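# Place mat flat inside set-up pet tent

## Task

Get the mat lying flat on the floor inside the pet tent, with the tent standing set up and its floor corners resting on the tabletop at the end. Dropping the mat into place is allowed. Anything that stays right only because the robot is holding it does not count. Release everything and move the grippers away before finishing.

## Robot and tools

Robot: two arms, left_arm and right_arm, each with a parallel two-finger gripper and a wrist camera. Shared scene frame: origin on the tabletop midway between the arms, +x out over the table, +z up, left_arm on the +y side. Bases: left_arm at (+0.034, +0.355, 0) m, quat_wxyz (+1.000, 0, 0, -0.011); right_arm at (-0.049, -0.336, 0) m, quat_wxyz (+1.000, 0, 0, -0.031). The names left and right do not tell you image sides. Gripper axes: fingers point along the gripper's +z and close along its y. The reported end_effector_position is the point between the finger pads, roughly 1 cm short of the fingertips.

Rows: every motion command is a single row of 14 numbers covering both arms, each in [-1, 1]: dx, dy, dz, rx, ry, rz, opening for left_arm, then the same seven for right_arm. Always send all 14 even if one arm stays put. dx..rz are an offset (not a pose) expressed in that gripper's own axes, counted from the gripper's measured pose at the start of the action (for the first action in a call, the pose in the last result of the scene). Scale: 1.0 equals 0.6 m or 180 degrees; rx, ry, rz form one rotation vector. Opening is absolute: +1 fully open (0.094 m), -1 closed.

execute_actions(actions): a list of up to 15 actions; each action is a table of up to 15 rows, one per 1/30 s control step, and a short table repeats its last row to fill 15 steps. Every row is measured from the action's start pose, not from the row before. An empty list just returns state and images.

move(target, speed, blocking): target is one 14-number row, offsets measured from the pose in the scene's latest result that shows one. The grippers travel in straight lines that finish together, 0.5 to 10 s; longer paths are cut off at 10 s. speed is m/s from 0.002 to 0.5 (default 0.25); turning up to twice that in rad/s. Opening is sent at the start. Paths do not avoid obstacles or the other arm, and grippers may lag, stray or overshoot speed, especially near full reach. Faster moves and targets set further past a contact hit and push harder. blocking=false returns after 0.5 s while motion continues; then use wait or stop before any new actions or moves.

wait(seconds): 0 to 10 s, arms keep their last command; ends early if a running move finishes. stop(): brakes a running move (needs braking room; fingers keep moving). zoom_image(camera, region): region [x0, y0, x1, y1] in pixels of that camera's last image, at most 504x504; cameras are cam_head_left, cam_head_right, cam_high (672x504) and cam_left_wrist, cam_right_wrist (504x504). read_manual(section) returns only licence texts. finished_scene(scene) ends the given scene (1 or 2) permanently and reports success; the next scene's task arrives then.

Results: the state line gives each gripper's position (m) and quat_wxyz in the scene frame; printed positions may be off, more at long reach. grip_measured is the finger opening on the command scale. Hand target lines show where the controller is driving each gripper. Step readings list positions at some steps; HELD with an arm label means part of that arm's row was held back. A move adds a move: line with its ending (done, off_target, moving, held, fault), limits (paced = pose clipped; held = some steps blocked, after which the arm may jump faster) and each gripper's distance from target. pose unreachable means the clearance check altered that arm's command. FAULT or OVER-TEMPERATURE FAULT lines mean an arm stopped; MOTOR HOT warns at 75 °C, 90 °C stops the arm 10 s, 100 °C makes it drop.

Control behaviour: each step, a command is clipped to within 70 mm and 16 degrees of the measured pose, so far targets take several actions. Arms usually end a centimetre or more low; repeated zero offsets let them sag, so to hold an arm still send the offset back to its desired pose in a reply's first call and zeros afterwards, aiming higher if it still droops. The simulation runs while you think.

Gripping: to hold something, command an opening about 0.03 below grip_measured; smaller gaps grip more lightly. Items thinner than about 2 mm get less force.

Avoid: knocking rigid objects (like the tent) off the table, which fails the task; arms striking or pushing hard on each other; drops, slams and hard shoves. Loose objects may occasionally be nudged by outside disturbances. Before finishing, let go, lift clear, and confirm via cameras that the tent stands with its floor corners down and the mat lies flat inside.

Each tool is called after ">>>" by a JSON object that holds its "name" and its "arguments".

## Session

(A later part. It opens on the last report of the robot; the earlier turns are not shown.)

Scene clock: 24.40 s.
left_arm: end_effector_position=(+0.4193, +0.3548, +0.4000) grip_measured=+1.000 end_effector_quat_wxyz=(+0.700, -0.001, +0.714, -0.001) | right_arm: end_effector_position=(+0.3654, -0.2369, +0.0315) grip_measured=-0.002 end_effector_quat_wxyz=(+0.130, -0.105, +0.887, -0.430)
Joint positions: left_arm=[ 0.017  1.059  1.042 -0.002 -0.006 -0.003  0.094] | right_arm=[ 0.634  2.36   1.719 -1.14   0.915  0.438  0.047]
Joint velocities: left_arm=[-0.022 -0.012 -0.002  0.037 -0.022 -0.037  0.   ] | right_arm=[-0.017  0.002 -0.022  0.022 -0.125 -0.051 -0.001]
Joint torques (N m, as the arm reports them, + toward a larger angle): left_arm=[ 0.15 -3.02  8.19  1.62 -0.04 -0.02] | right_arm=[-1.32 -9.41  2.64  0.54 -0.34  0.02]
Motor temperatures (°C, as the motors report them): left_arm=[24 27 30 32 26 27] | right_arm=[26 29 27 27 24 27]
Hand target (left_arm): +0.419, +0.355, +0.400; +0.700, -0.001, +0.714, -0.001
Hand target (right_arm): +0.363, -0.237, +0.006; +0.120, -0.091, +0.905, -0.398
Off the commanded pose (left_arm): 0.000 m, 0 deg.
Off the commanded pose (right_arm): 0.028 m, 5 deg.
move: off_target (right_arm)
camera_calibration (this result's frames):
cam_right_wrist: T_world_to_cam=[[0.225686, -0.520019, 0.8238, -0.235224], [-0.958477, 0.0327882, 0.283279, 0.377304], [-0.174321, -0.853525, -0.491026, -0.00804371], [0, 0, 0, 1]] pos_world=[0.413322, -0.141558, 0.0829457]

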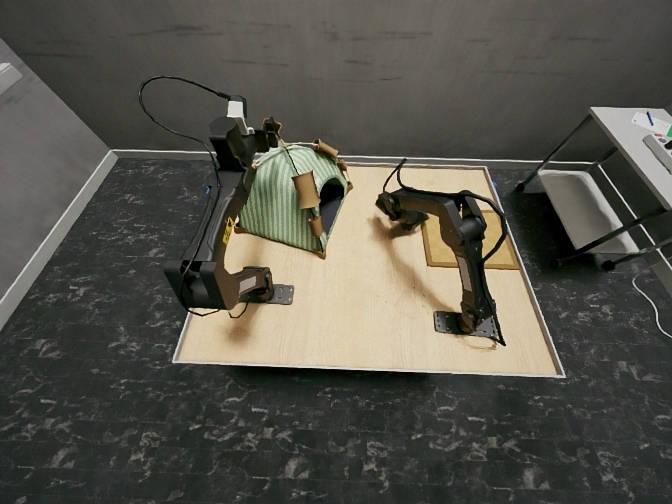

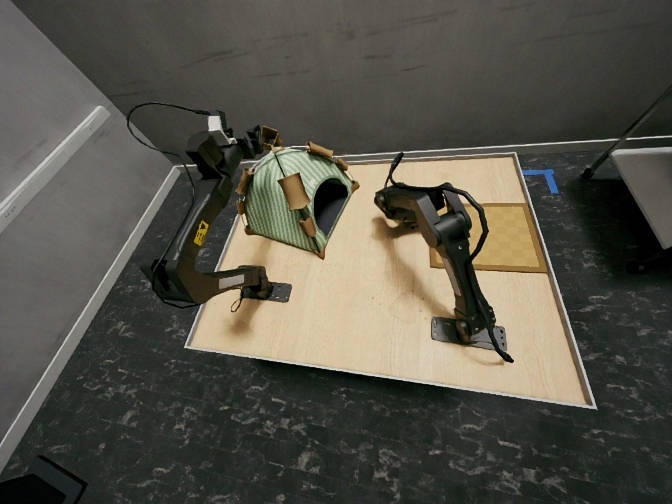

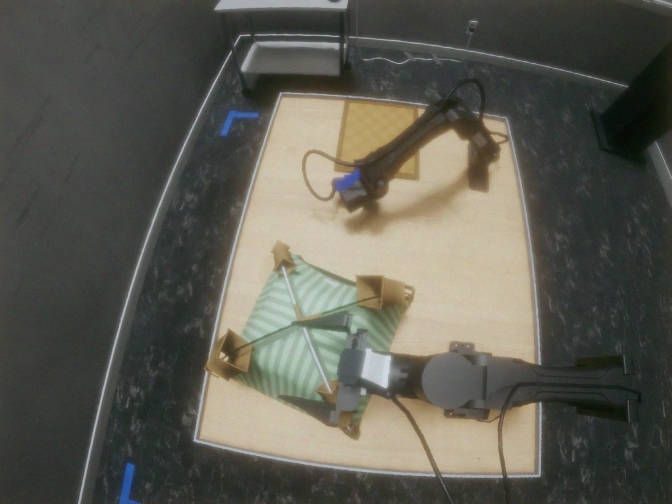

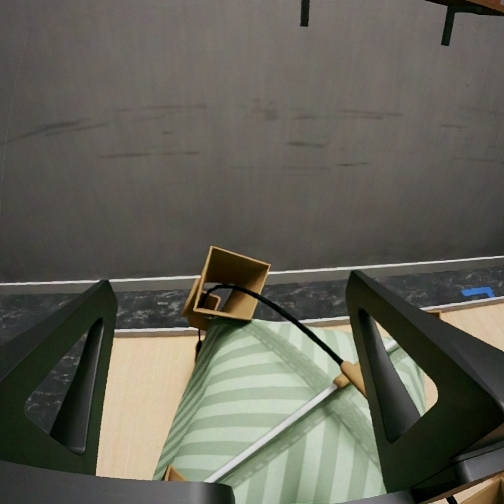

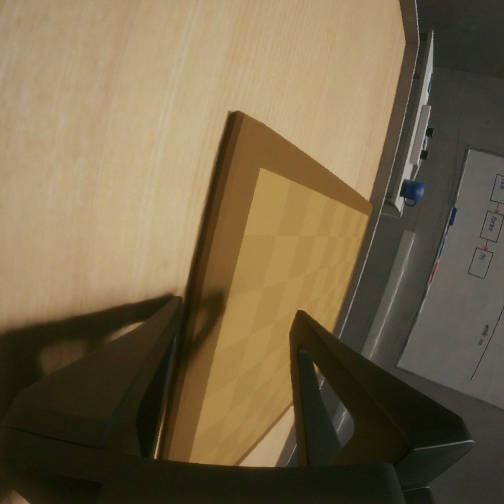

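Keep pushing.

>>> {"name": "move", "arguments": {"target": [0,0,0,0,0,0,1, 0,-0.04,0.08,0.05,0,0,0], "speed": 0.04}}

>>> {"name": "move", "arguments": {"target": [0,0,0,0,0,0,1, 0,0,0,0,0,0,-1]}}

Scene clock: 26.73 s.
left_arm: end_effector_position=(+0.4193, +0.3548, +0.4000) grip_measured=+1.000 end_effector_quat_wxyz=(+0.700, -0.001, +0.714, -0.001) | right_arm: end_effector_position=(+0.3825, -0.2819, +0.0342) grip_measured=-0.002 end_effector_quat_wxyz=(+0.143, -0.098, +0.850, -0.498)
Joint positions: left_arm=[ 0.017  1.059  1.042 -0.002 -0.006 -0.003  0.094] | right_arm=[ 0.556  2.377  1.661 -1.041  1.08   0.376  0.047]
Joint velocities: left_arm=[-0.002  0.002  0.017 -0.022 -0.022 -0.022  0.   ] | right_arm=[ 0.007 -0.002 -0.012  0.037 -0.022  0.022  0.   ]
Joint torques (N m, as the arm reports them, + toward a larger angle): left_arm=[ 0.11 -3.07  8.21  1.63 -0.05 -0.03] | right_arm=[-0.85 -9.28  3.93  0.13  0.52 -0.01]
Motor temperatures (°C, as the motors report them): left_arm=[24 27 30 32 26 27] | right_arm=[26 29 27 27 24 27]
Hand target (left_arm): +0.419, +0.355, +0.400; +0.700, -0.001, +0.714, -0.001
Hand target (right_arm): +0.382, -0.287, +0.022; +0.138, -0.094, +0.850, -0.499
Off the commanded pose (left_arm): 0.000 m, 0 deg.
Off the commanded pose (right_arm): 0.013 m, 1 deg.
move: off_target (right_arm)
camera_calibration (this result's frames):
cam_right_wrist: T_world_to_cam=[[0.174182, -0.393994, 0.902457, -0.21219], [-0.971145, 0.0828803, 0.223623, 0.41545], [-0.162902, -0.915368, -0.36819, -0.0681513], [0, 0, 0, 1]] pos_world=[0.42932, -0.180418, 0.0734954]

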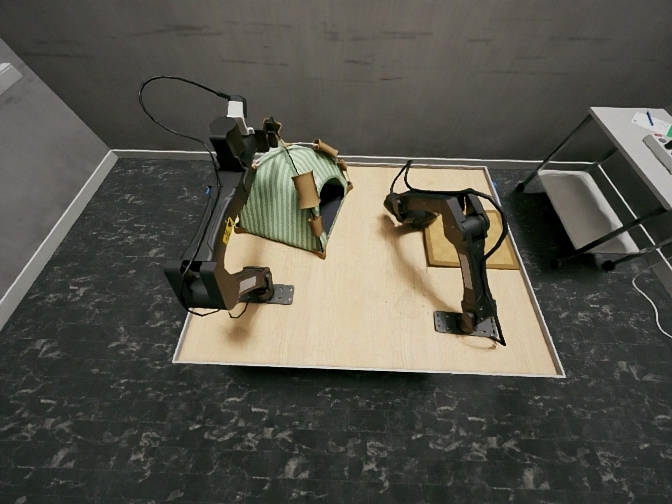

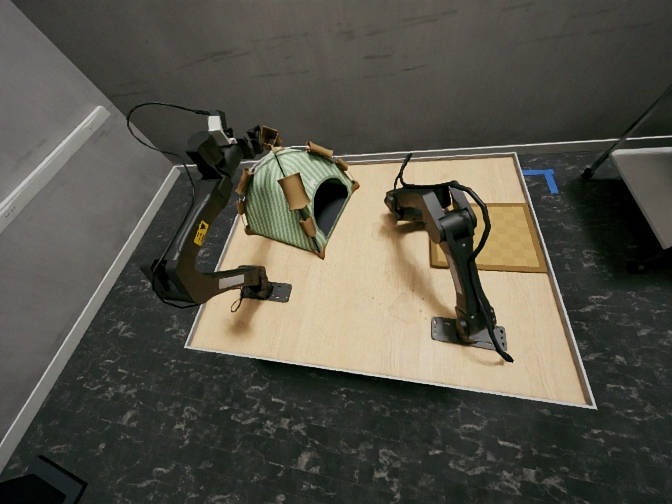

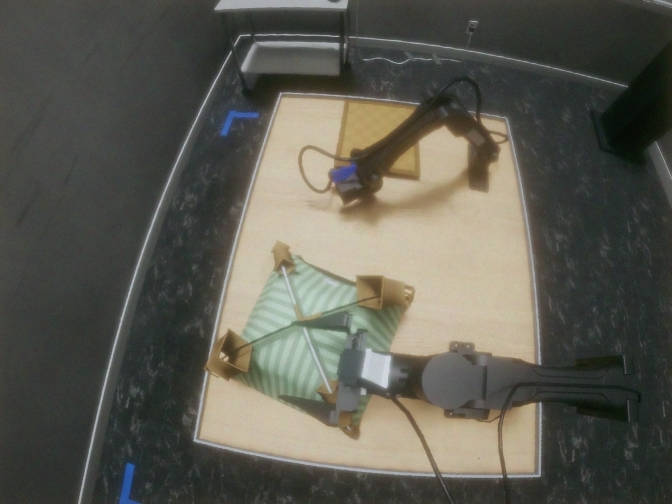

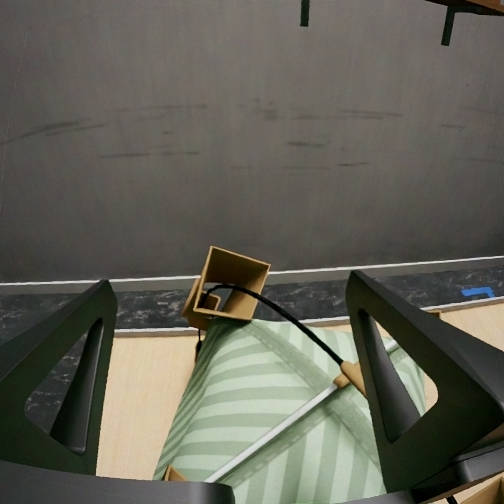

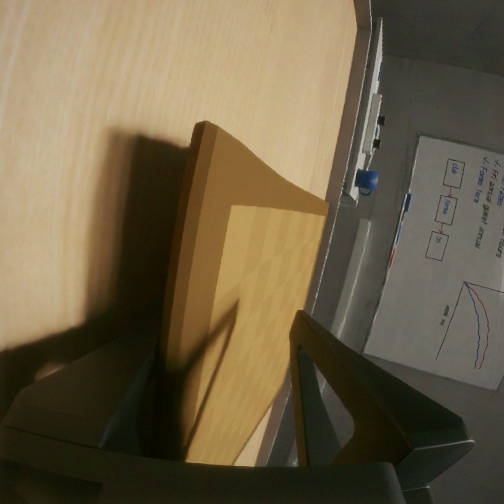

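Scene clock: 27.23 s.
left_arm: end_effector_position=(+0.4193, +0.3548, +0.4000) grip_measured=+1.000 end_effector_quat_wxyz=(+0.700, -0.001, +0.714, -0.001) | right_arm: end_effector_position=(+0.3821, -0.2815, +0.0332) grip_measured=-0.879 end_effector_quat_wxyz=(+0.142, -0.098, +0.851, -0.496)
Joint positions: left_arm=[ 0.017  1.059  1.042 -0.002 -0.006 -0.003  0.094] | right_arm=[ 0.556  2.377  1.661 -1.041  1.074  0.376  0.006]
Joint velocities: left_arm=[-0.007 -0.012 -0.002 -0.051 -0.022 -0.022  0.   ] | right_arm=[-0.017 -0.022 -0.007  0.007  0.037 -0.081  0.001]
Joint torques (N m, as the arm reports them, + toward a larger angle): left_arm=[ 0.05 -3.    8.14  1.59 -0.05 -0.03] | right_arm=[  0.01 -10.62   5.21  -0.2    0.62  -0.01]
Motor temperatures (°C, as the motors report them): left_arm=[24 27 30 32 26 27] | right_arm=[26 30 27 27 24 27]
Hand target (left_arm): +0.419, +0.355, +0.400; +0.700, -0.001, +0.714, -0.001
Hand target (right_arm): +0.383, -0.282, +0.034; +0.143, -0.098, +0.850, -0.498
Off the commanded pose (left_arm): 0.000 m, 0 deg.
Off the commanded pose (right_arm): 0.001 m, 0 deg.
move: done
camera_calibration (this result's frames):
cam_right_wrist: T_world_to_cam=[[0.176421, -0.399264, 0.899702, -0.213306], [-0.970366, 0.0827849, 0.227015, 0.41479], [-0.165121, -0.913091, -0.372828, -0.0665861], [0, 0, 0, 1]] pos_world=[0.429135, -0.180303, 0.0729228]

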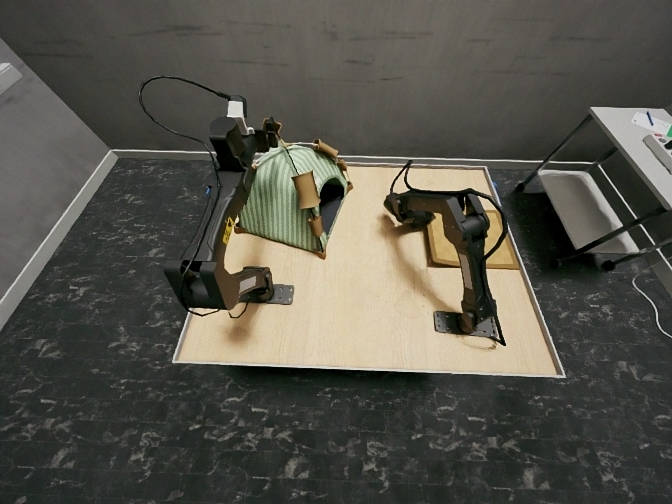

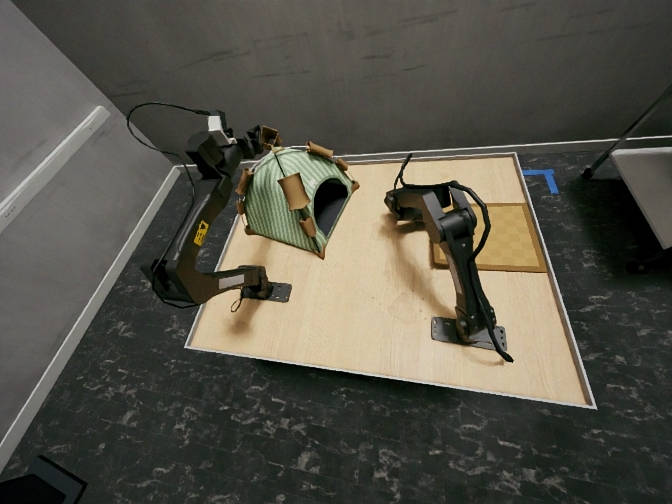

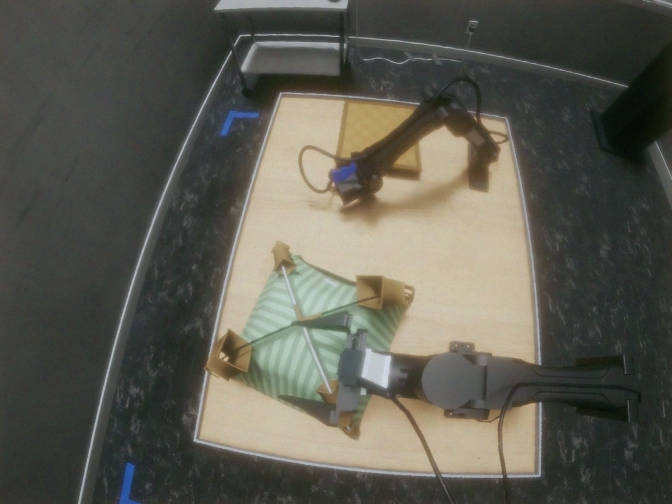

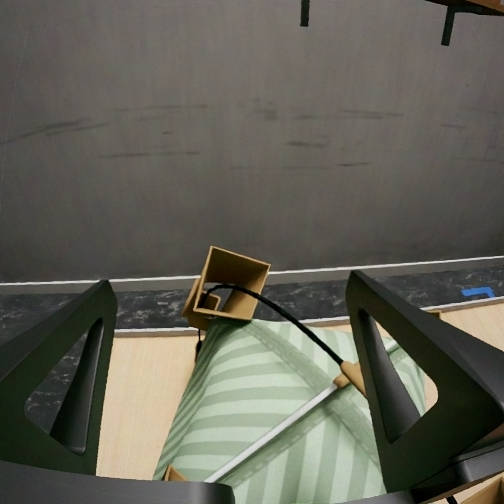

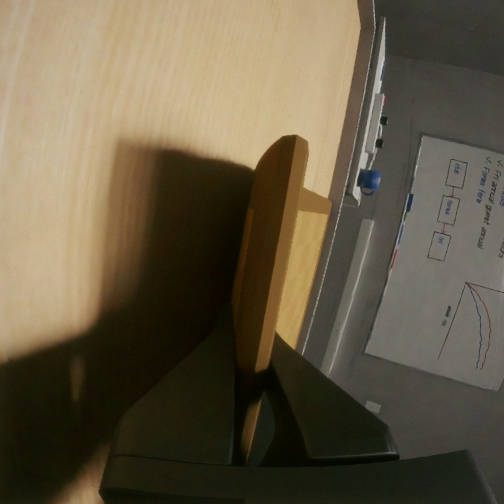

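>>> {"name": "move", "arguments": {"target": [0,0,0,0,0,0,1, -0.09,-0.55,-0.29,-0.33,0,0,-1], "speed": 0.15}}

>>> {"name": "move", "arguments": {"target": [0,0,0,0,0,0,1, 0.1,0,0,-0.45,0,0,-1], "speed": 0.2}}

Scene clock: 52.10 s.
left_arm: end_effector_position=(+0.4193, +0.3548, +0.4000) grip_measured=+1.000 end_effector_quat_wxyz=(+0.700, -0.001, +0.714, -0.001) | right_arm: end_effector_position=(+0.3918, -0.2786, +0.3986) grip_measured=-0.879 end_effector_quat_wxyz=(+0.388, -0.160, +0.907, -0.045)
Joint positions: left_arm=[ 0.017  1.059  1.042 -0.002 -0.006 -0.003  0.094] | right_arm=[ 0.219  2.024  2.809 -1.556  0.07  -0.223  0.006]
Joint velocities: left_arm=[-0.002  0.012 -0.002 -0.007 -0.007 -0.022  0.   ] | right_arm=[-0.007  0.007  0.012 -0.007 -0.081 -0.022 -0.001]
Joint torques (N m, as the arm reports them, + toward a larger angle): left_arm=[-0.04 -3.07  8.23  1.6  -0.04 -0.04] | right_arm=[-0.6  -8.8   6.34  1.28  0.02  0.02]
Motor temperatures (°C, as the motors report them): left_arm=[24 27 31 34 26 27] | right_arm=[26 33 27 27 24 27]
Hand target (left_arm): +0.419, +0.355, +0.400; +0.700, -0.001, +0.714, -0.001
Hand target (right_arm): +0.385, -0.281, +0.413; +0.406, -0.156, +0.900, -0.042
Off the commanded pose (left_arm): 0.000 m, 0 deg.
Off the commanded pose (right_arm): 0.016 m, 37 deg; orientation clipped at the last step of the last action.
joint sent to its limit (right arm) — the command would take joint 4 (wrist pitch) past its lower limit, so that joint was sent only as far as its limit.
move: off_target (right_arm); limits=paced
camera_calibration (this result's frames):
cam_right_wrist: T_world_to_cam=[[0.337766, -0.874689, 0.347612, -0.518211], [-0.880233, -0.424333, -0.212442, 0.339594], [0.333324, -0.234224, -0.913255, 0.283217], [0, 0, 0, 1]] pos_world=[0.379553, -0.242836, 0.51093]

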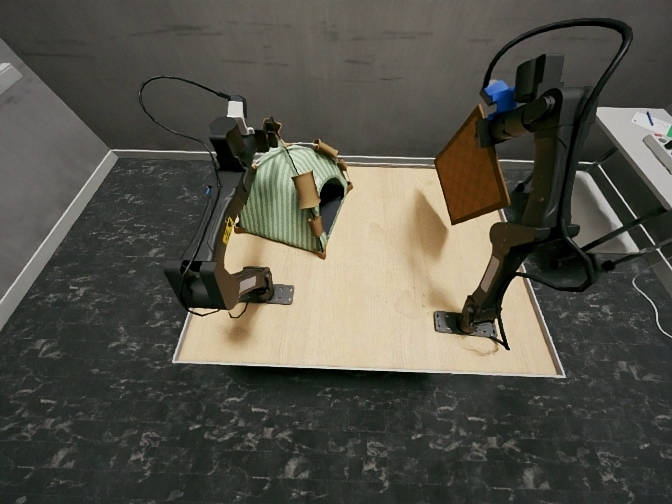

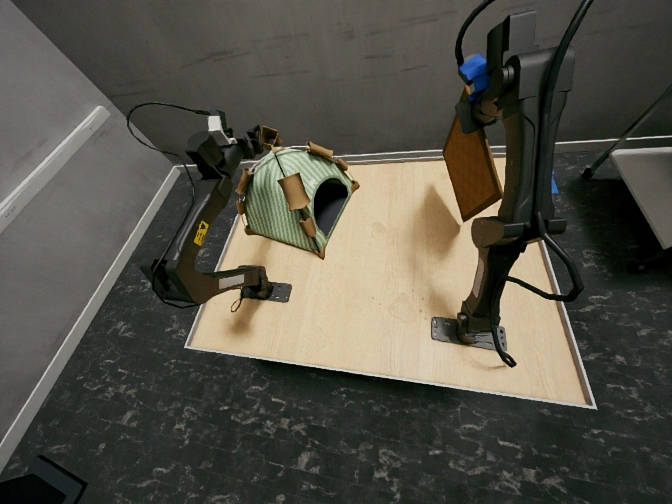

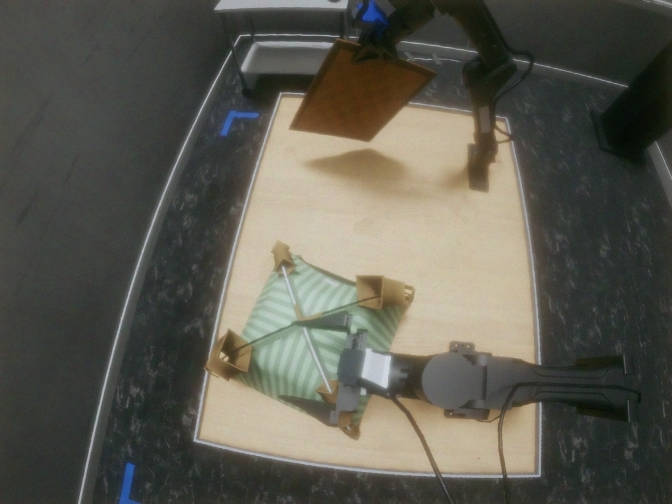

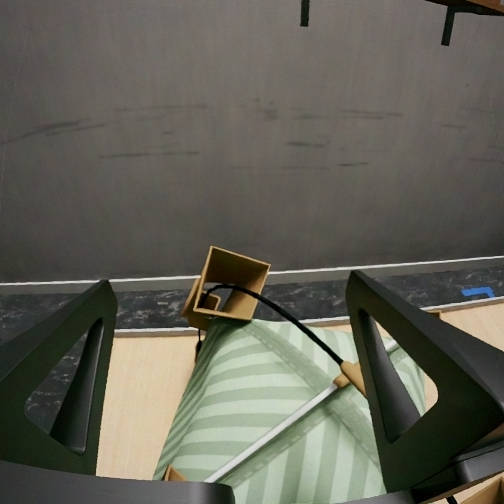

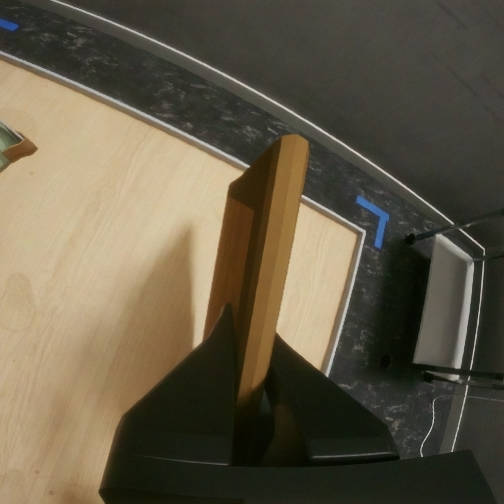

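Scene clock: 56.27 s.
left_arm: end_effector_position=(+0.4193, +0.3548, +0.4000) grip_measured=+1.000 end_effector_quat_wxyz=(+0.700, -0.001, +0.714, -0.001) | right_arm: end_effector_position=(+0.3607, -0.2997, +0.3399) grip_measured=-0.879 end_effector_quat_wxyz=(+0.361, -0.205, +0.776, +0.474)
Joint positions: left_arm=[ 0.017  1.059  1.042 -0.002 -0.006 -0.003  0.094] | right_arm=[-0.278  1.961  2.119 -1.556 -1.274 -0.728  0.006]
Joint velocities: left_arm=[ 0.022 -0.017 -0.007 -0.007  0.022  0.037  0.   ] | right_arm=[ 0.017  0.002 -0.007 -0.022 -0.037  0.037  0.   ]
Joint torques (N m, as the arm reports them, + toward a larger angle): left_arm=[-0.01 -3.05  8.24  1.6  -0.04 -0.04] | right_arm=[ -0.61 -10.8    5.26   0.27  -0.8   -0.15]
Motor temperatures (°C, as the motors report them): left_arm=[24 27 31 35 26 27] | right_arm=[26 34 27 28 24 27]
Hand target (left_arm): +0.419, +0.355, +0.400; +0.700, -0.001, +0.714, -0.001
Hand target (right_arm): +0.352, -0.298, +0.356; +0.381, -0.214, +0.764, +0.476
Off the commanded pose (left_arm): 0.000 m, 0 deg.
Off the commanded pose (right_arm): 0.019 m, 30 deg; orientation clipped at the last step of the last action.
joint sent to its limit (right arm) — the command would take joint 4 (wrist pitch) past its lower limit, so that joint was sent only as far as its limit.
move: off_target (right_arm); limits=paced
camera_calibration (this result's frames):
cam_right_wrist: T_world_to_cam=[[0.750431, -0.495012, -0.437969, -0.273817], [-0.656726, -0.483653, -0.578611, 0.316898], [0.0745946, 0.721833, -0.688035, 0.53823], [0, 0, 0, 1]] pos_world=[0.373447, -0.370786, 0.433759]

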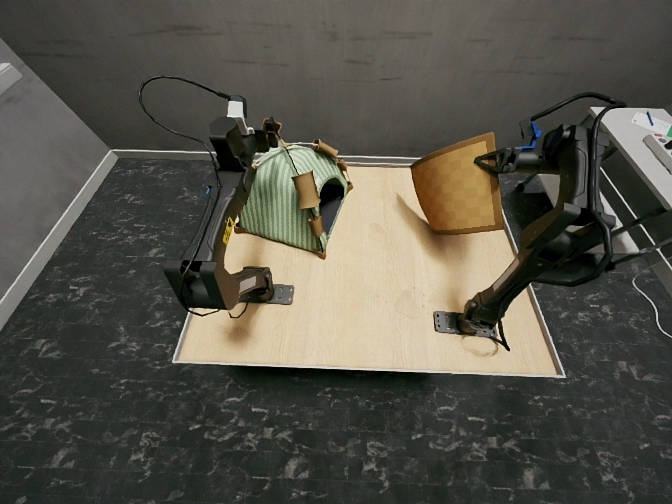

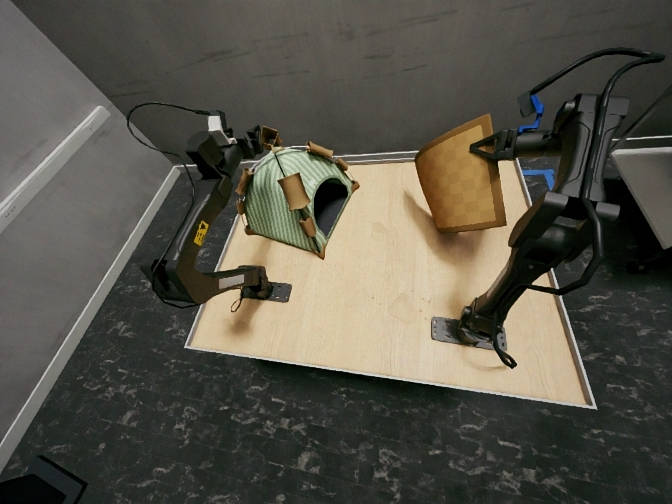

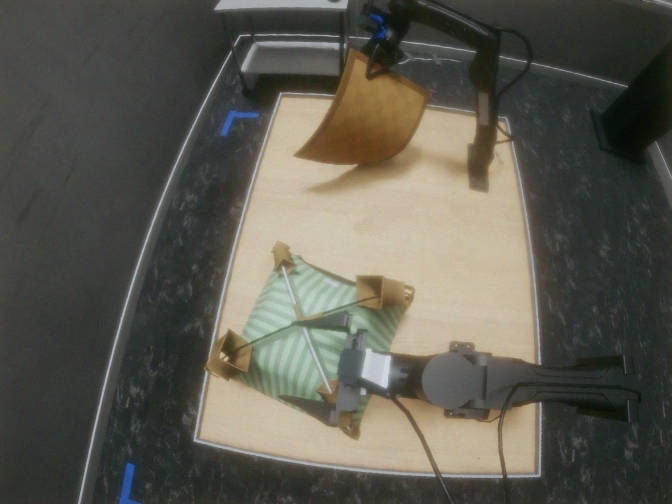

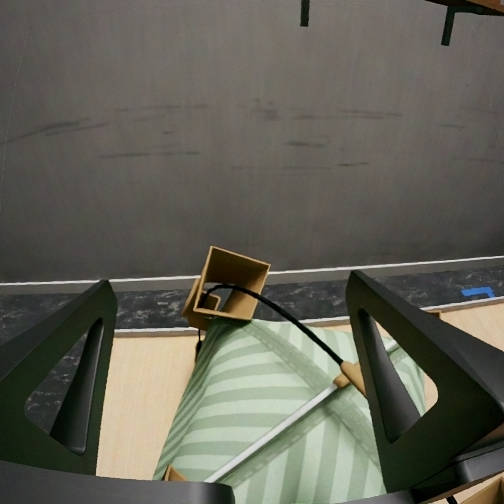

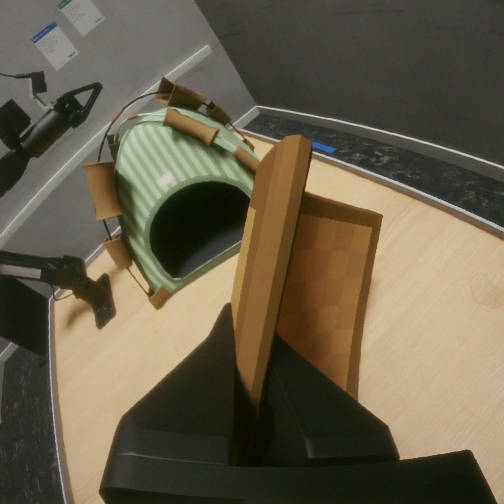

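>>> {"name": "move", "arguments": {"target": [0,0,0,0,0,0,1, 0.18,-0.1,0.14,0,0,0.29,-1], "speed": 0.2}}

>>> {"name": "move", "arguments": {"target": [0,0,0,0,0,0,1, 0,0,0,-0.15,-0.07,0,-1], "speed": 0.2}}

Scene clock: 59.50 s.
left_arm: end_effector_position=(+0.4193, +0.3548, +0.4000) grip_measured=+1.000 end_effector_quat_wxyz=(+0.700, -0.001, +0.714, -0.001) | right_arm: end_effector_position=(+0.3616, -0.2541, +0.1881) grip_measured=-0.879 end_effector_quat_wxyz=(+0.104, +0.171, +0.789, +0.582)
Joint positions: left_arm=[ 0.017  1.059  1.042 -0.002 -0.006 -0.003  0.094] | right_arm=[-0.153  1.795  1.264 -0.54  -1.22   0.563  0.006]
Joint velocities: left_arm=[-0.007  0.007 -0.007 -0.007 -0.022  0.022  0.   ] | right_arm=[ 0.012 -0.017  0.002 -0.022 -0.051  0.022 -0.001]
Joint torques (N m, as the arm reports them, + toward a larger angle): left_arm=[ 0.09 -3.04  8.27  1.6  -0.03 -0.01] | right_arm=[ 0.58 -9.8   5.74  0.9  -0.56  0.07]
Motor temperatures (°C, as the motors report them): left_arm=[24 27 31 35 26 27] | right_arm=[26 34 27 28 24 27]
Hand target (left_arm): +0.419, +0.355, +0.400; +0.700, -0.001, +0.714, -0.001
Hand target (right_arm): +0.358, -0.250, +0.200; +0.115, +0.157, +0.786, +0.586
Off the commanded pose (left_arm): 0.000 m, 0 deg.
Off the commanded pose (right_arm): 0.011 m, 2 deg.
move: off_target (right_arm)
camera_calibration (this result's frames):
cam_right_wrist: T_world_to_cam=[[0.000704442, -0.360493, -0.932762, 0.0799868], [-0.988045, -0.144051, 0.0549265, 0.338635], [-0.154166, 0.921572, -0.356285, 0.471983], [0, 0, 0, 1]] pos_world=[0.407293, -0.357351, 0.224169]

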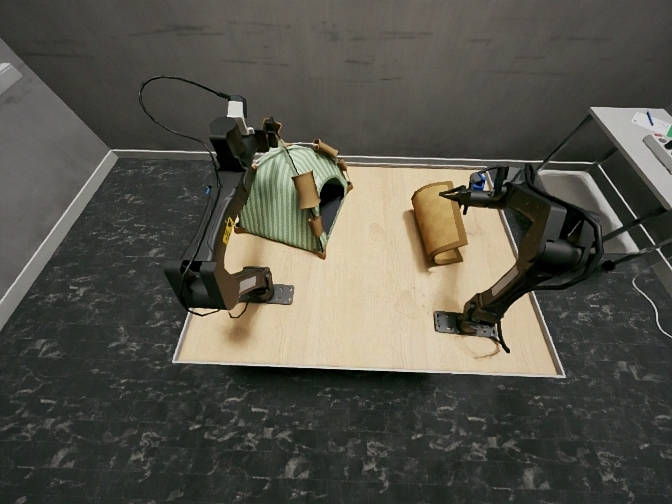

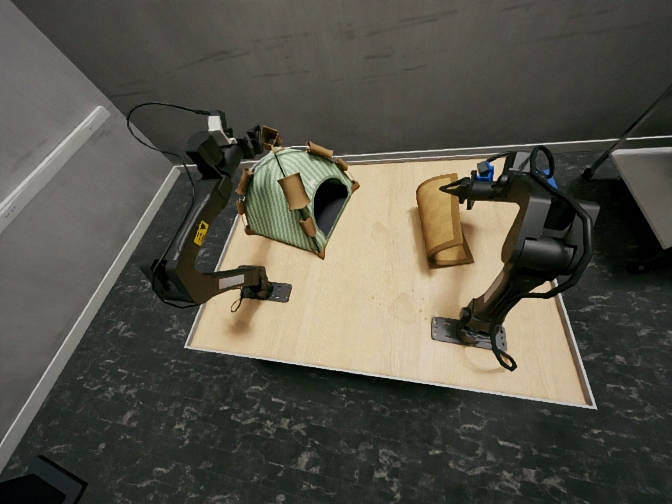

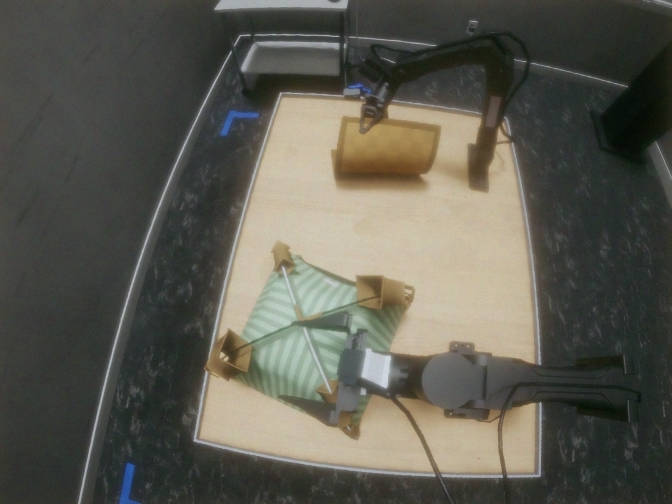

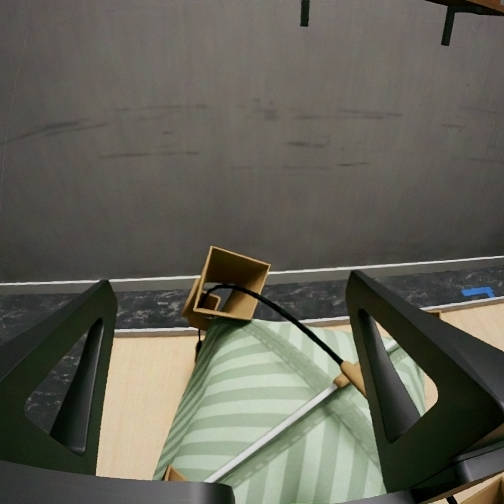

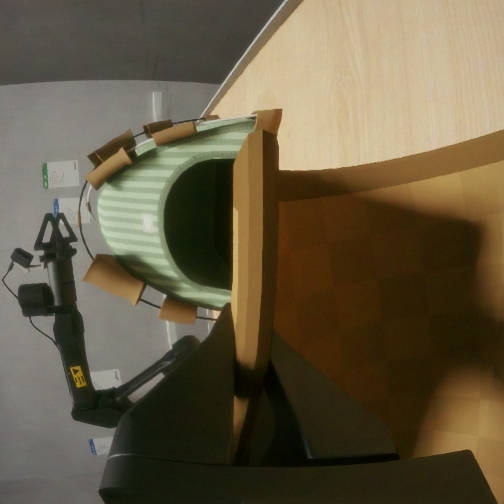

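Scene clock: 61.80 s.
left_arm: end_effector_position=(+0.4193, +0.3548, +0.4000) grip_measured=+1.000 end_effector_quat_wxyz=(+0.700, -0.001, +0.714, -0.001) | right_arm: end_effector_position=(+0.3600, -0.2562, +0.1882) grip_measured=-0.879 end_effector_quat_wxyz=(+0.220, +0.213, +0.630, +0.713)
Joint positions: left_arm=[ 0.017  1.059  1.042 -0.002 -0.006 -0.003  0.094] | right_arm=[-0.145  1.938  0.665  1.551 -1.138  1.851  0.006]
Joint velocities: left_arm=[ 0.002  0.002 -0.017 -0.066 -0.022 -0.037  0.   ] | right_arm=[ 0.007 -0.002 -0.007  0.037 -0.022  0.007 -0.001]
Joint torques (N m, as the arm reports them, + toward a larger angle): left_arm=[ 0.07 -2.97  8.38  1.61 -0.04 -0.03] | right_arm=[ 0.67 -6.08  4.09  1.47  0.27  0.04]
Motor temperatures (°C, as the motors report them): left_arm=[24 27 31 35 26 27] | right_arm=[26 34 27 28 24 27]
Hand target (left_arm): +0.419, +0.355, +0.400; +0.700, -0.001, +0.714, -0.001
Hand target (right_arm): +0.360, -0.254, +0.188; +0.225, +0.209, +0.628, +0.715
Off the commanded pose (left_arm): 0.000 m, 0 deg.
Off the commanded pose (right_arm): 0.003 m, 3 deg.
joint sent to its limit (right arm) — the command would take joint 4 (wrist pitch) past its upper limit, so that joint was sent only as far as its limit.
move: off_target (right_arm)
camera_calibration (this result's frames):
cam_right_wrist: T_world_to_cam=[[0.164922, -0.0232356, -0.986033, 0.116586], [-0.980014, 0.108886, -0.166481, 0.440325], [0.111233, 0.993783, -0.00481353, 0.330441], [0, 0, 0, 1]] pos_world=[0.375541, -0.373623, 0.189854]

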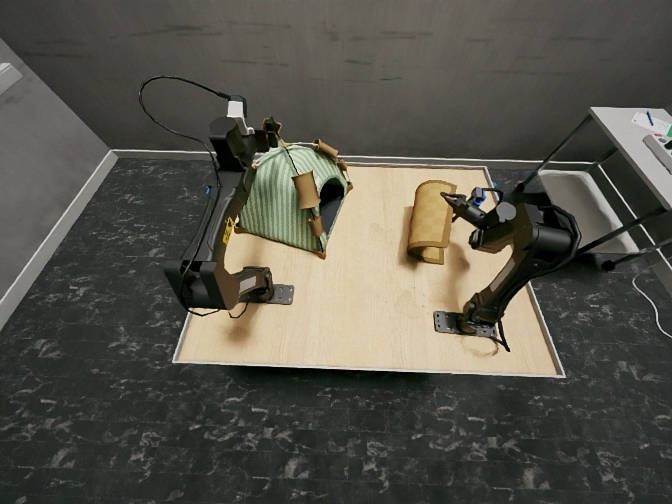

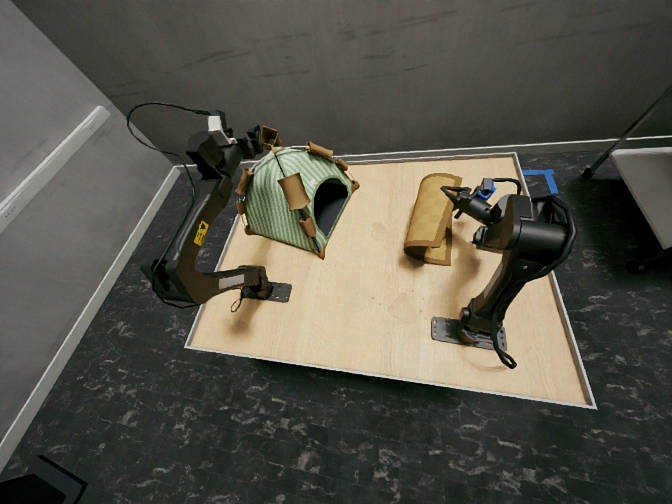

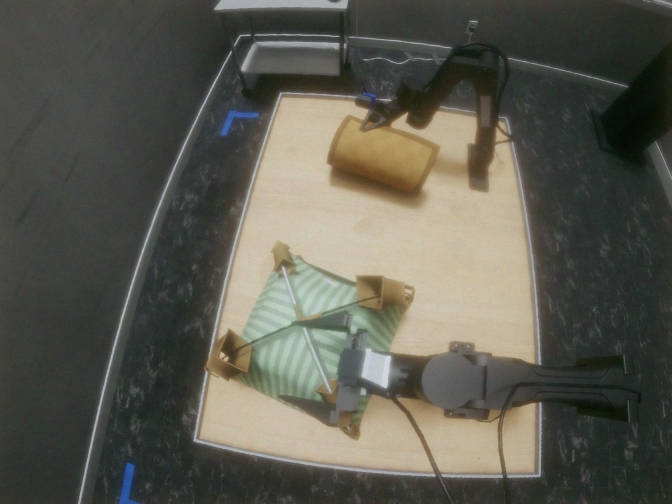

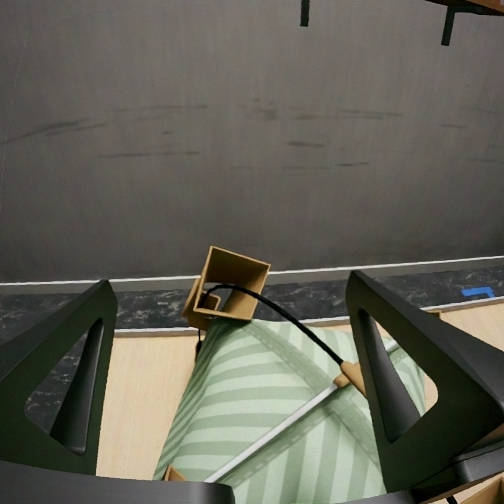

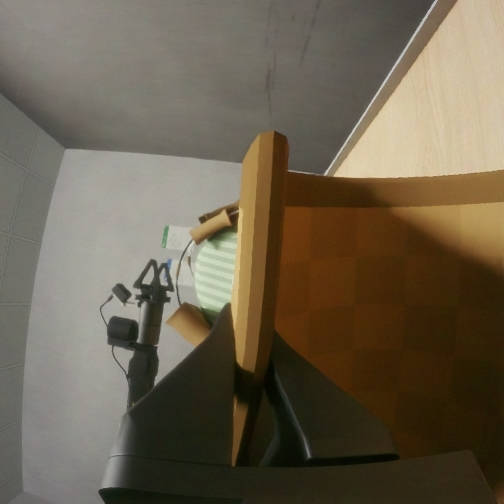

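>>> {"name": "move", "arguments": {"target": [0,0,0,0,0,0,1, 0.1,-0.12,0.44,0.04,0,0,-1], "speed": 0.15}}

Scene clock: 64.27 s.
left_arm: end_effector_position=(+0.4193, +0.3548, +0.4000) grip_measured=+1.000 end_effector_quat_wxyz=(+0.700, -0.001, +0.714, -0.001) | right_arm: end_effector_position=(+0.4632, -0.0019, +0.1502) grip_measured=-0.879 end_effector_quat_wxyz=(+0.197, +0.231, +0.667, +0.680)
Joint positions: left_arm=[ 0.017  1.059  1.042 -0.002 -0.006 -0.003  0.094] | right_arm=[ 0.493  2.285  1.312  0.977 -0.526  1.624  0.006]
Joint velocities: left_arm=[-0.007 -0.017 -0.002 -0.066 -0.022 -0.007  0.   ] | right_arm=[ 0.002  0.002 -0.002 -0.066  0.037  0.022 -0.001]
Joint torques (N m, as the arm reports them, + toward a larger angle): left_arm=[-0.07 -3.02  8.35  1.63 -0.01 -0.04] | right_arm=[  0.13 -10.1    8.13   1.43   0.11  -0.19]
Motor temperatures (°C, as the motors report them): left_arm=[24 27 31 35 26 27] | right_arm=[26 33 28 29 24 27]
Hand target (left_arm): +0.419, +0.355, +0.400; +0.700, -0.001, +0.714, -0.001
Hand target (right_arm): +0.468, -0.000, +0.151; +0.204, +0.228, +0.669, +0.678
Off the commanded pose (left_arm): 0.000 m, 0 deg.
Off the commanded pose (right_arm): 0.005 m, 2 deg.
move: done
camera_calibration (this result's frames):
cam_right_wrist: T_world_to_cam=[[0.0807234, -0.0974208, -0.991964, 0.107776], [-0.992245, 0.0865221, -0.0892435, 0.50143], [0.0945209, 0.991475, -0.0896809, 0.0865582], [0, 0, 0, 1]] pos_world=[0.48066, -0.118705, 0.159422]

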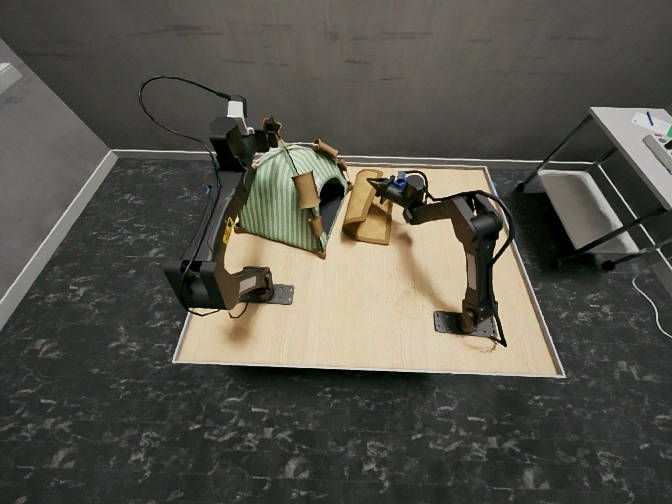

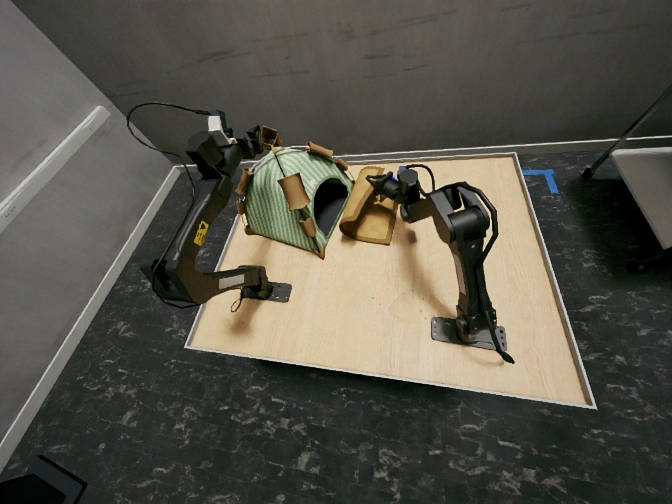

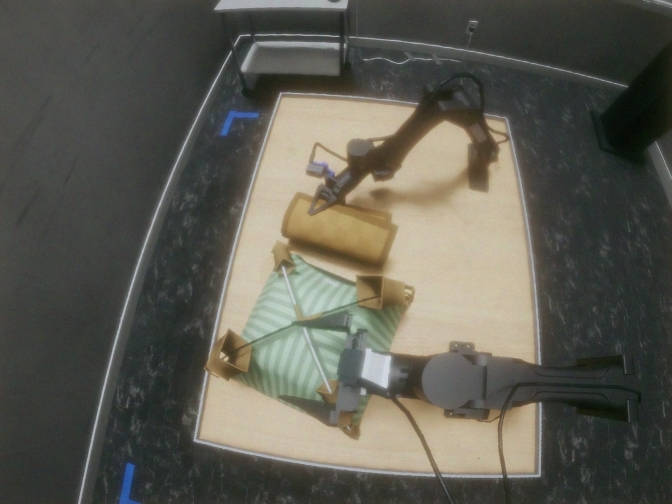

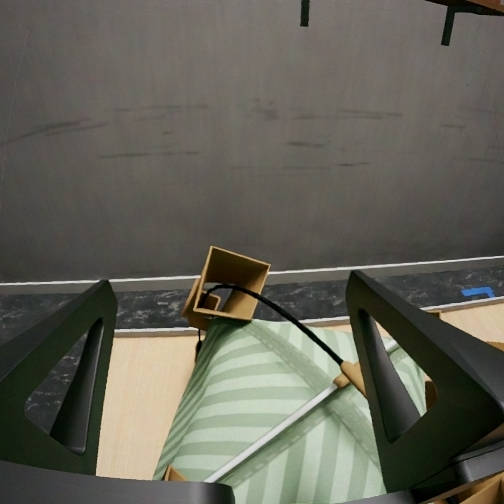

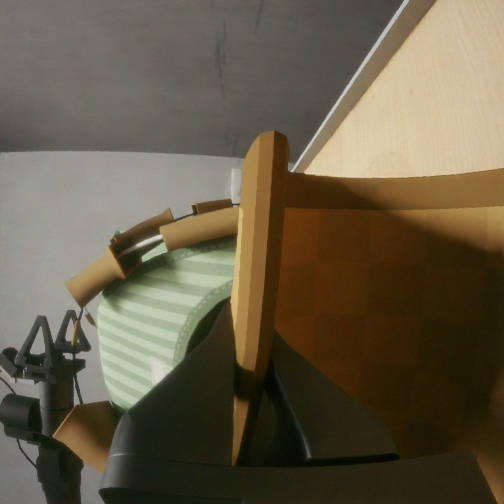

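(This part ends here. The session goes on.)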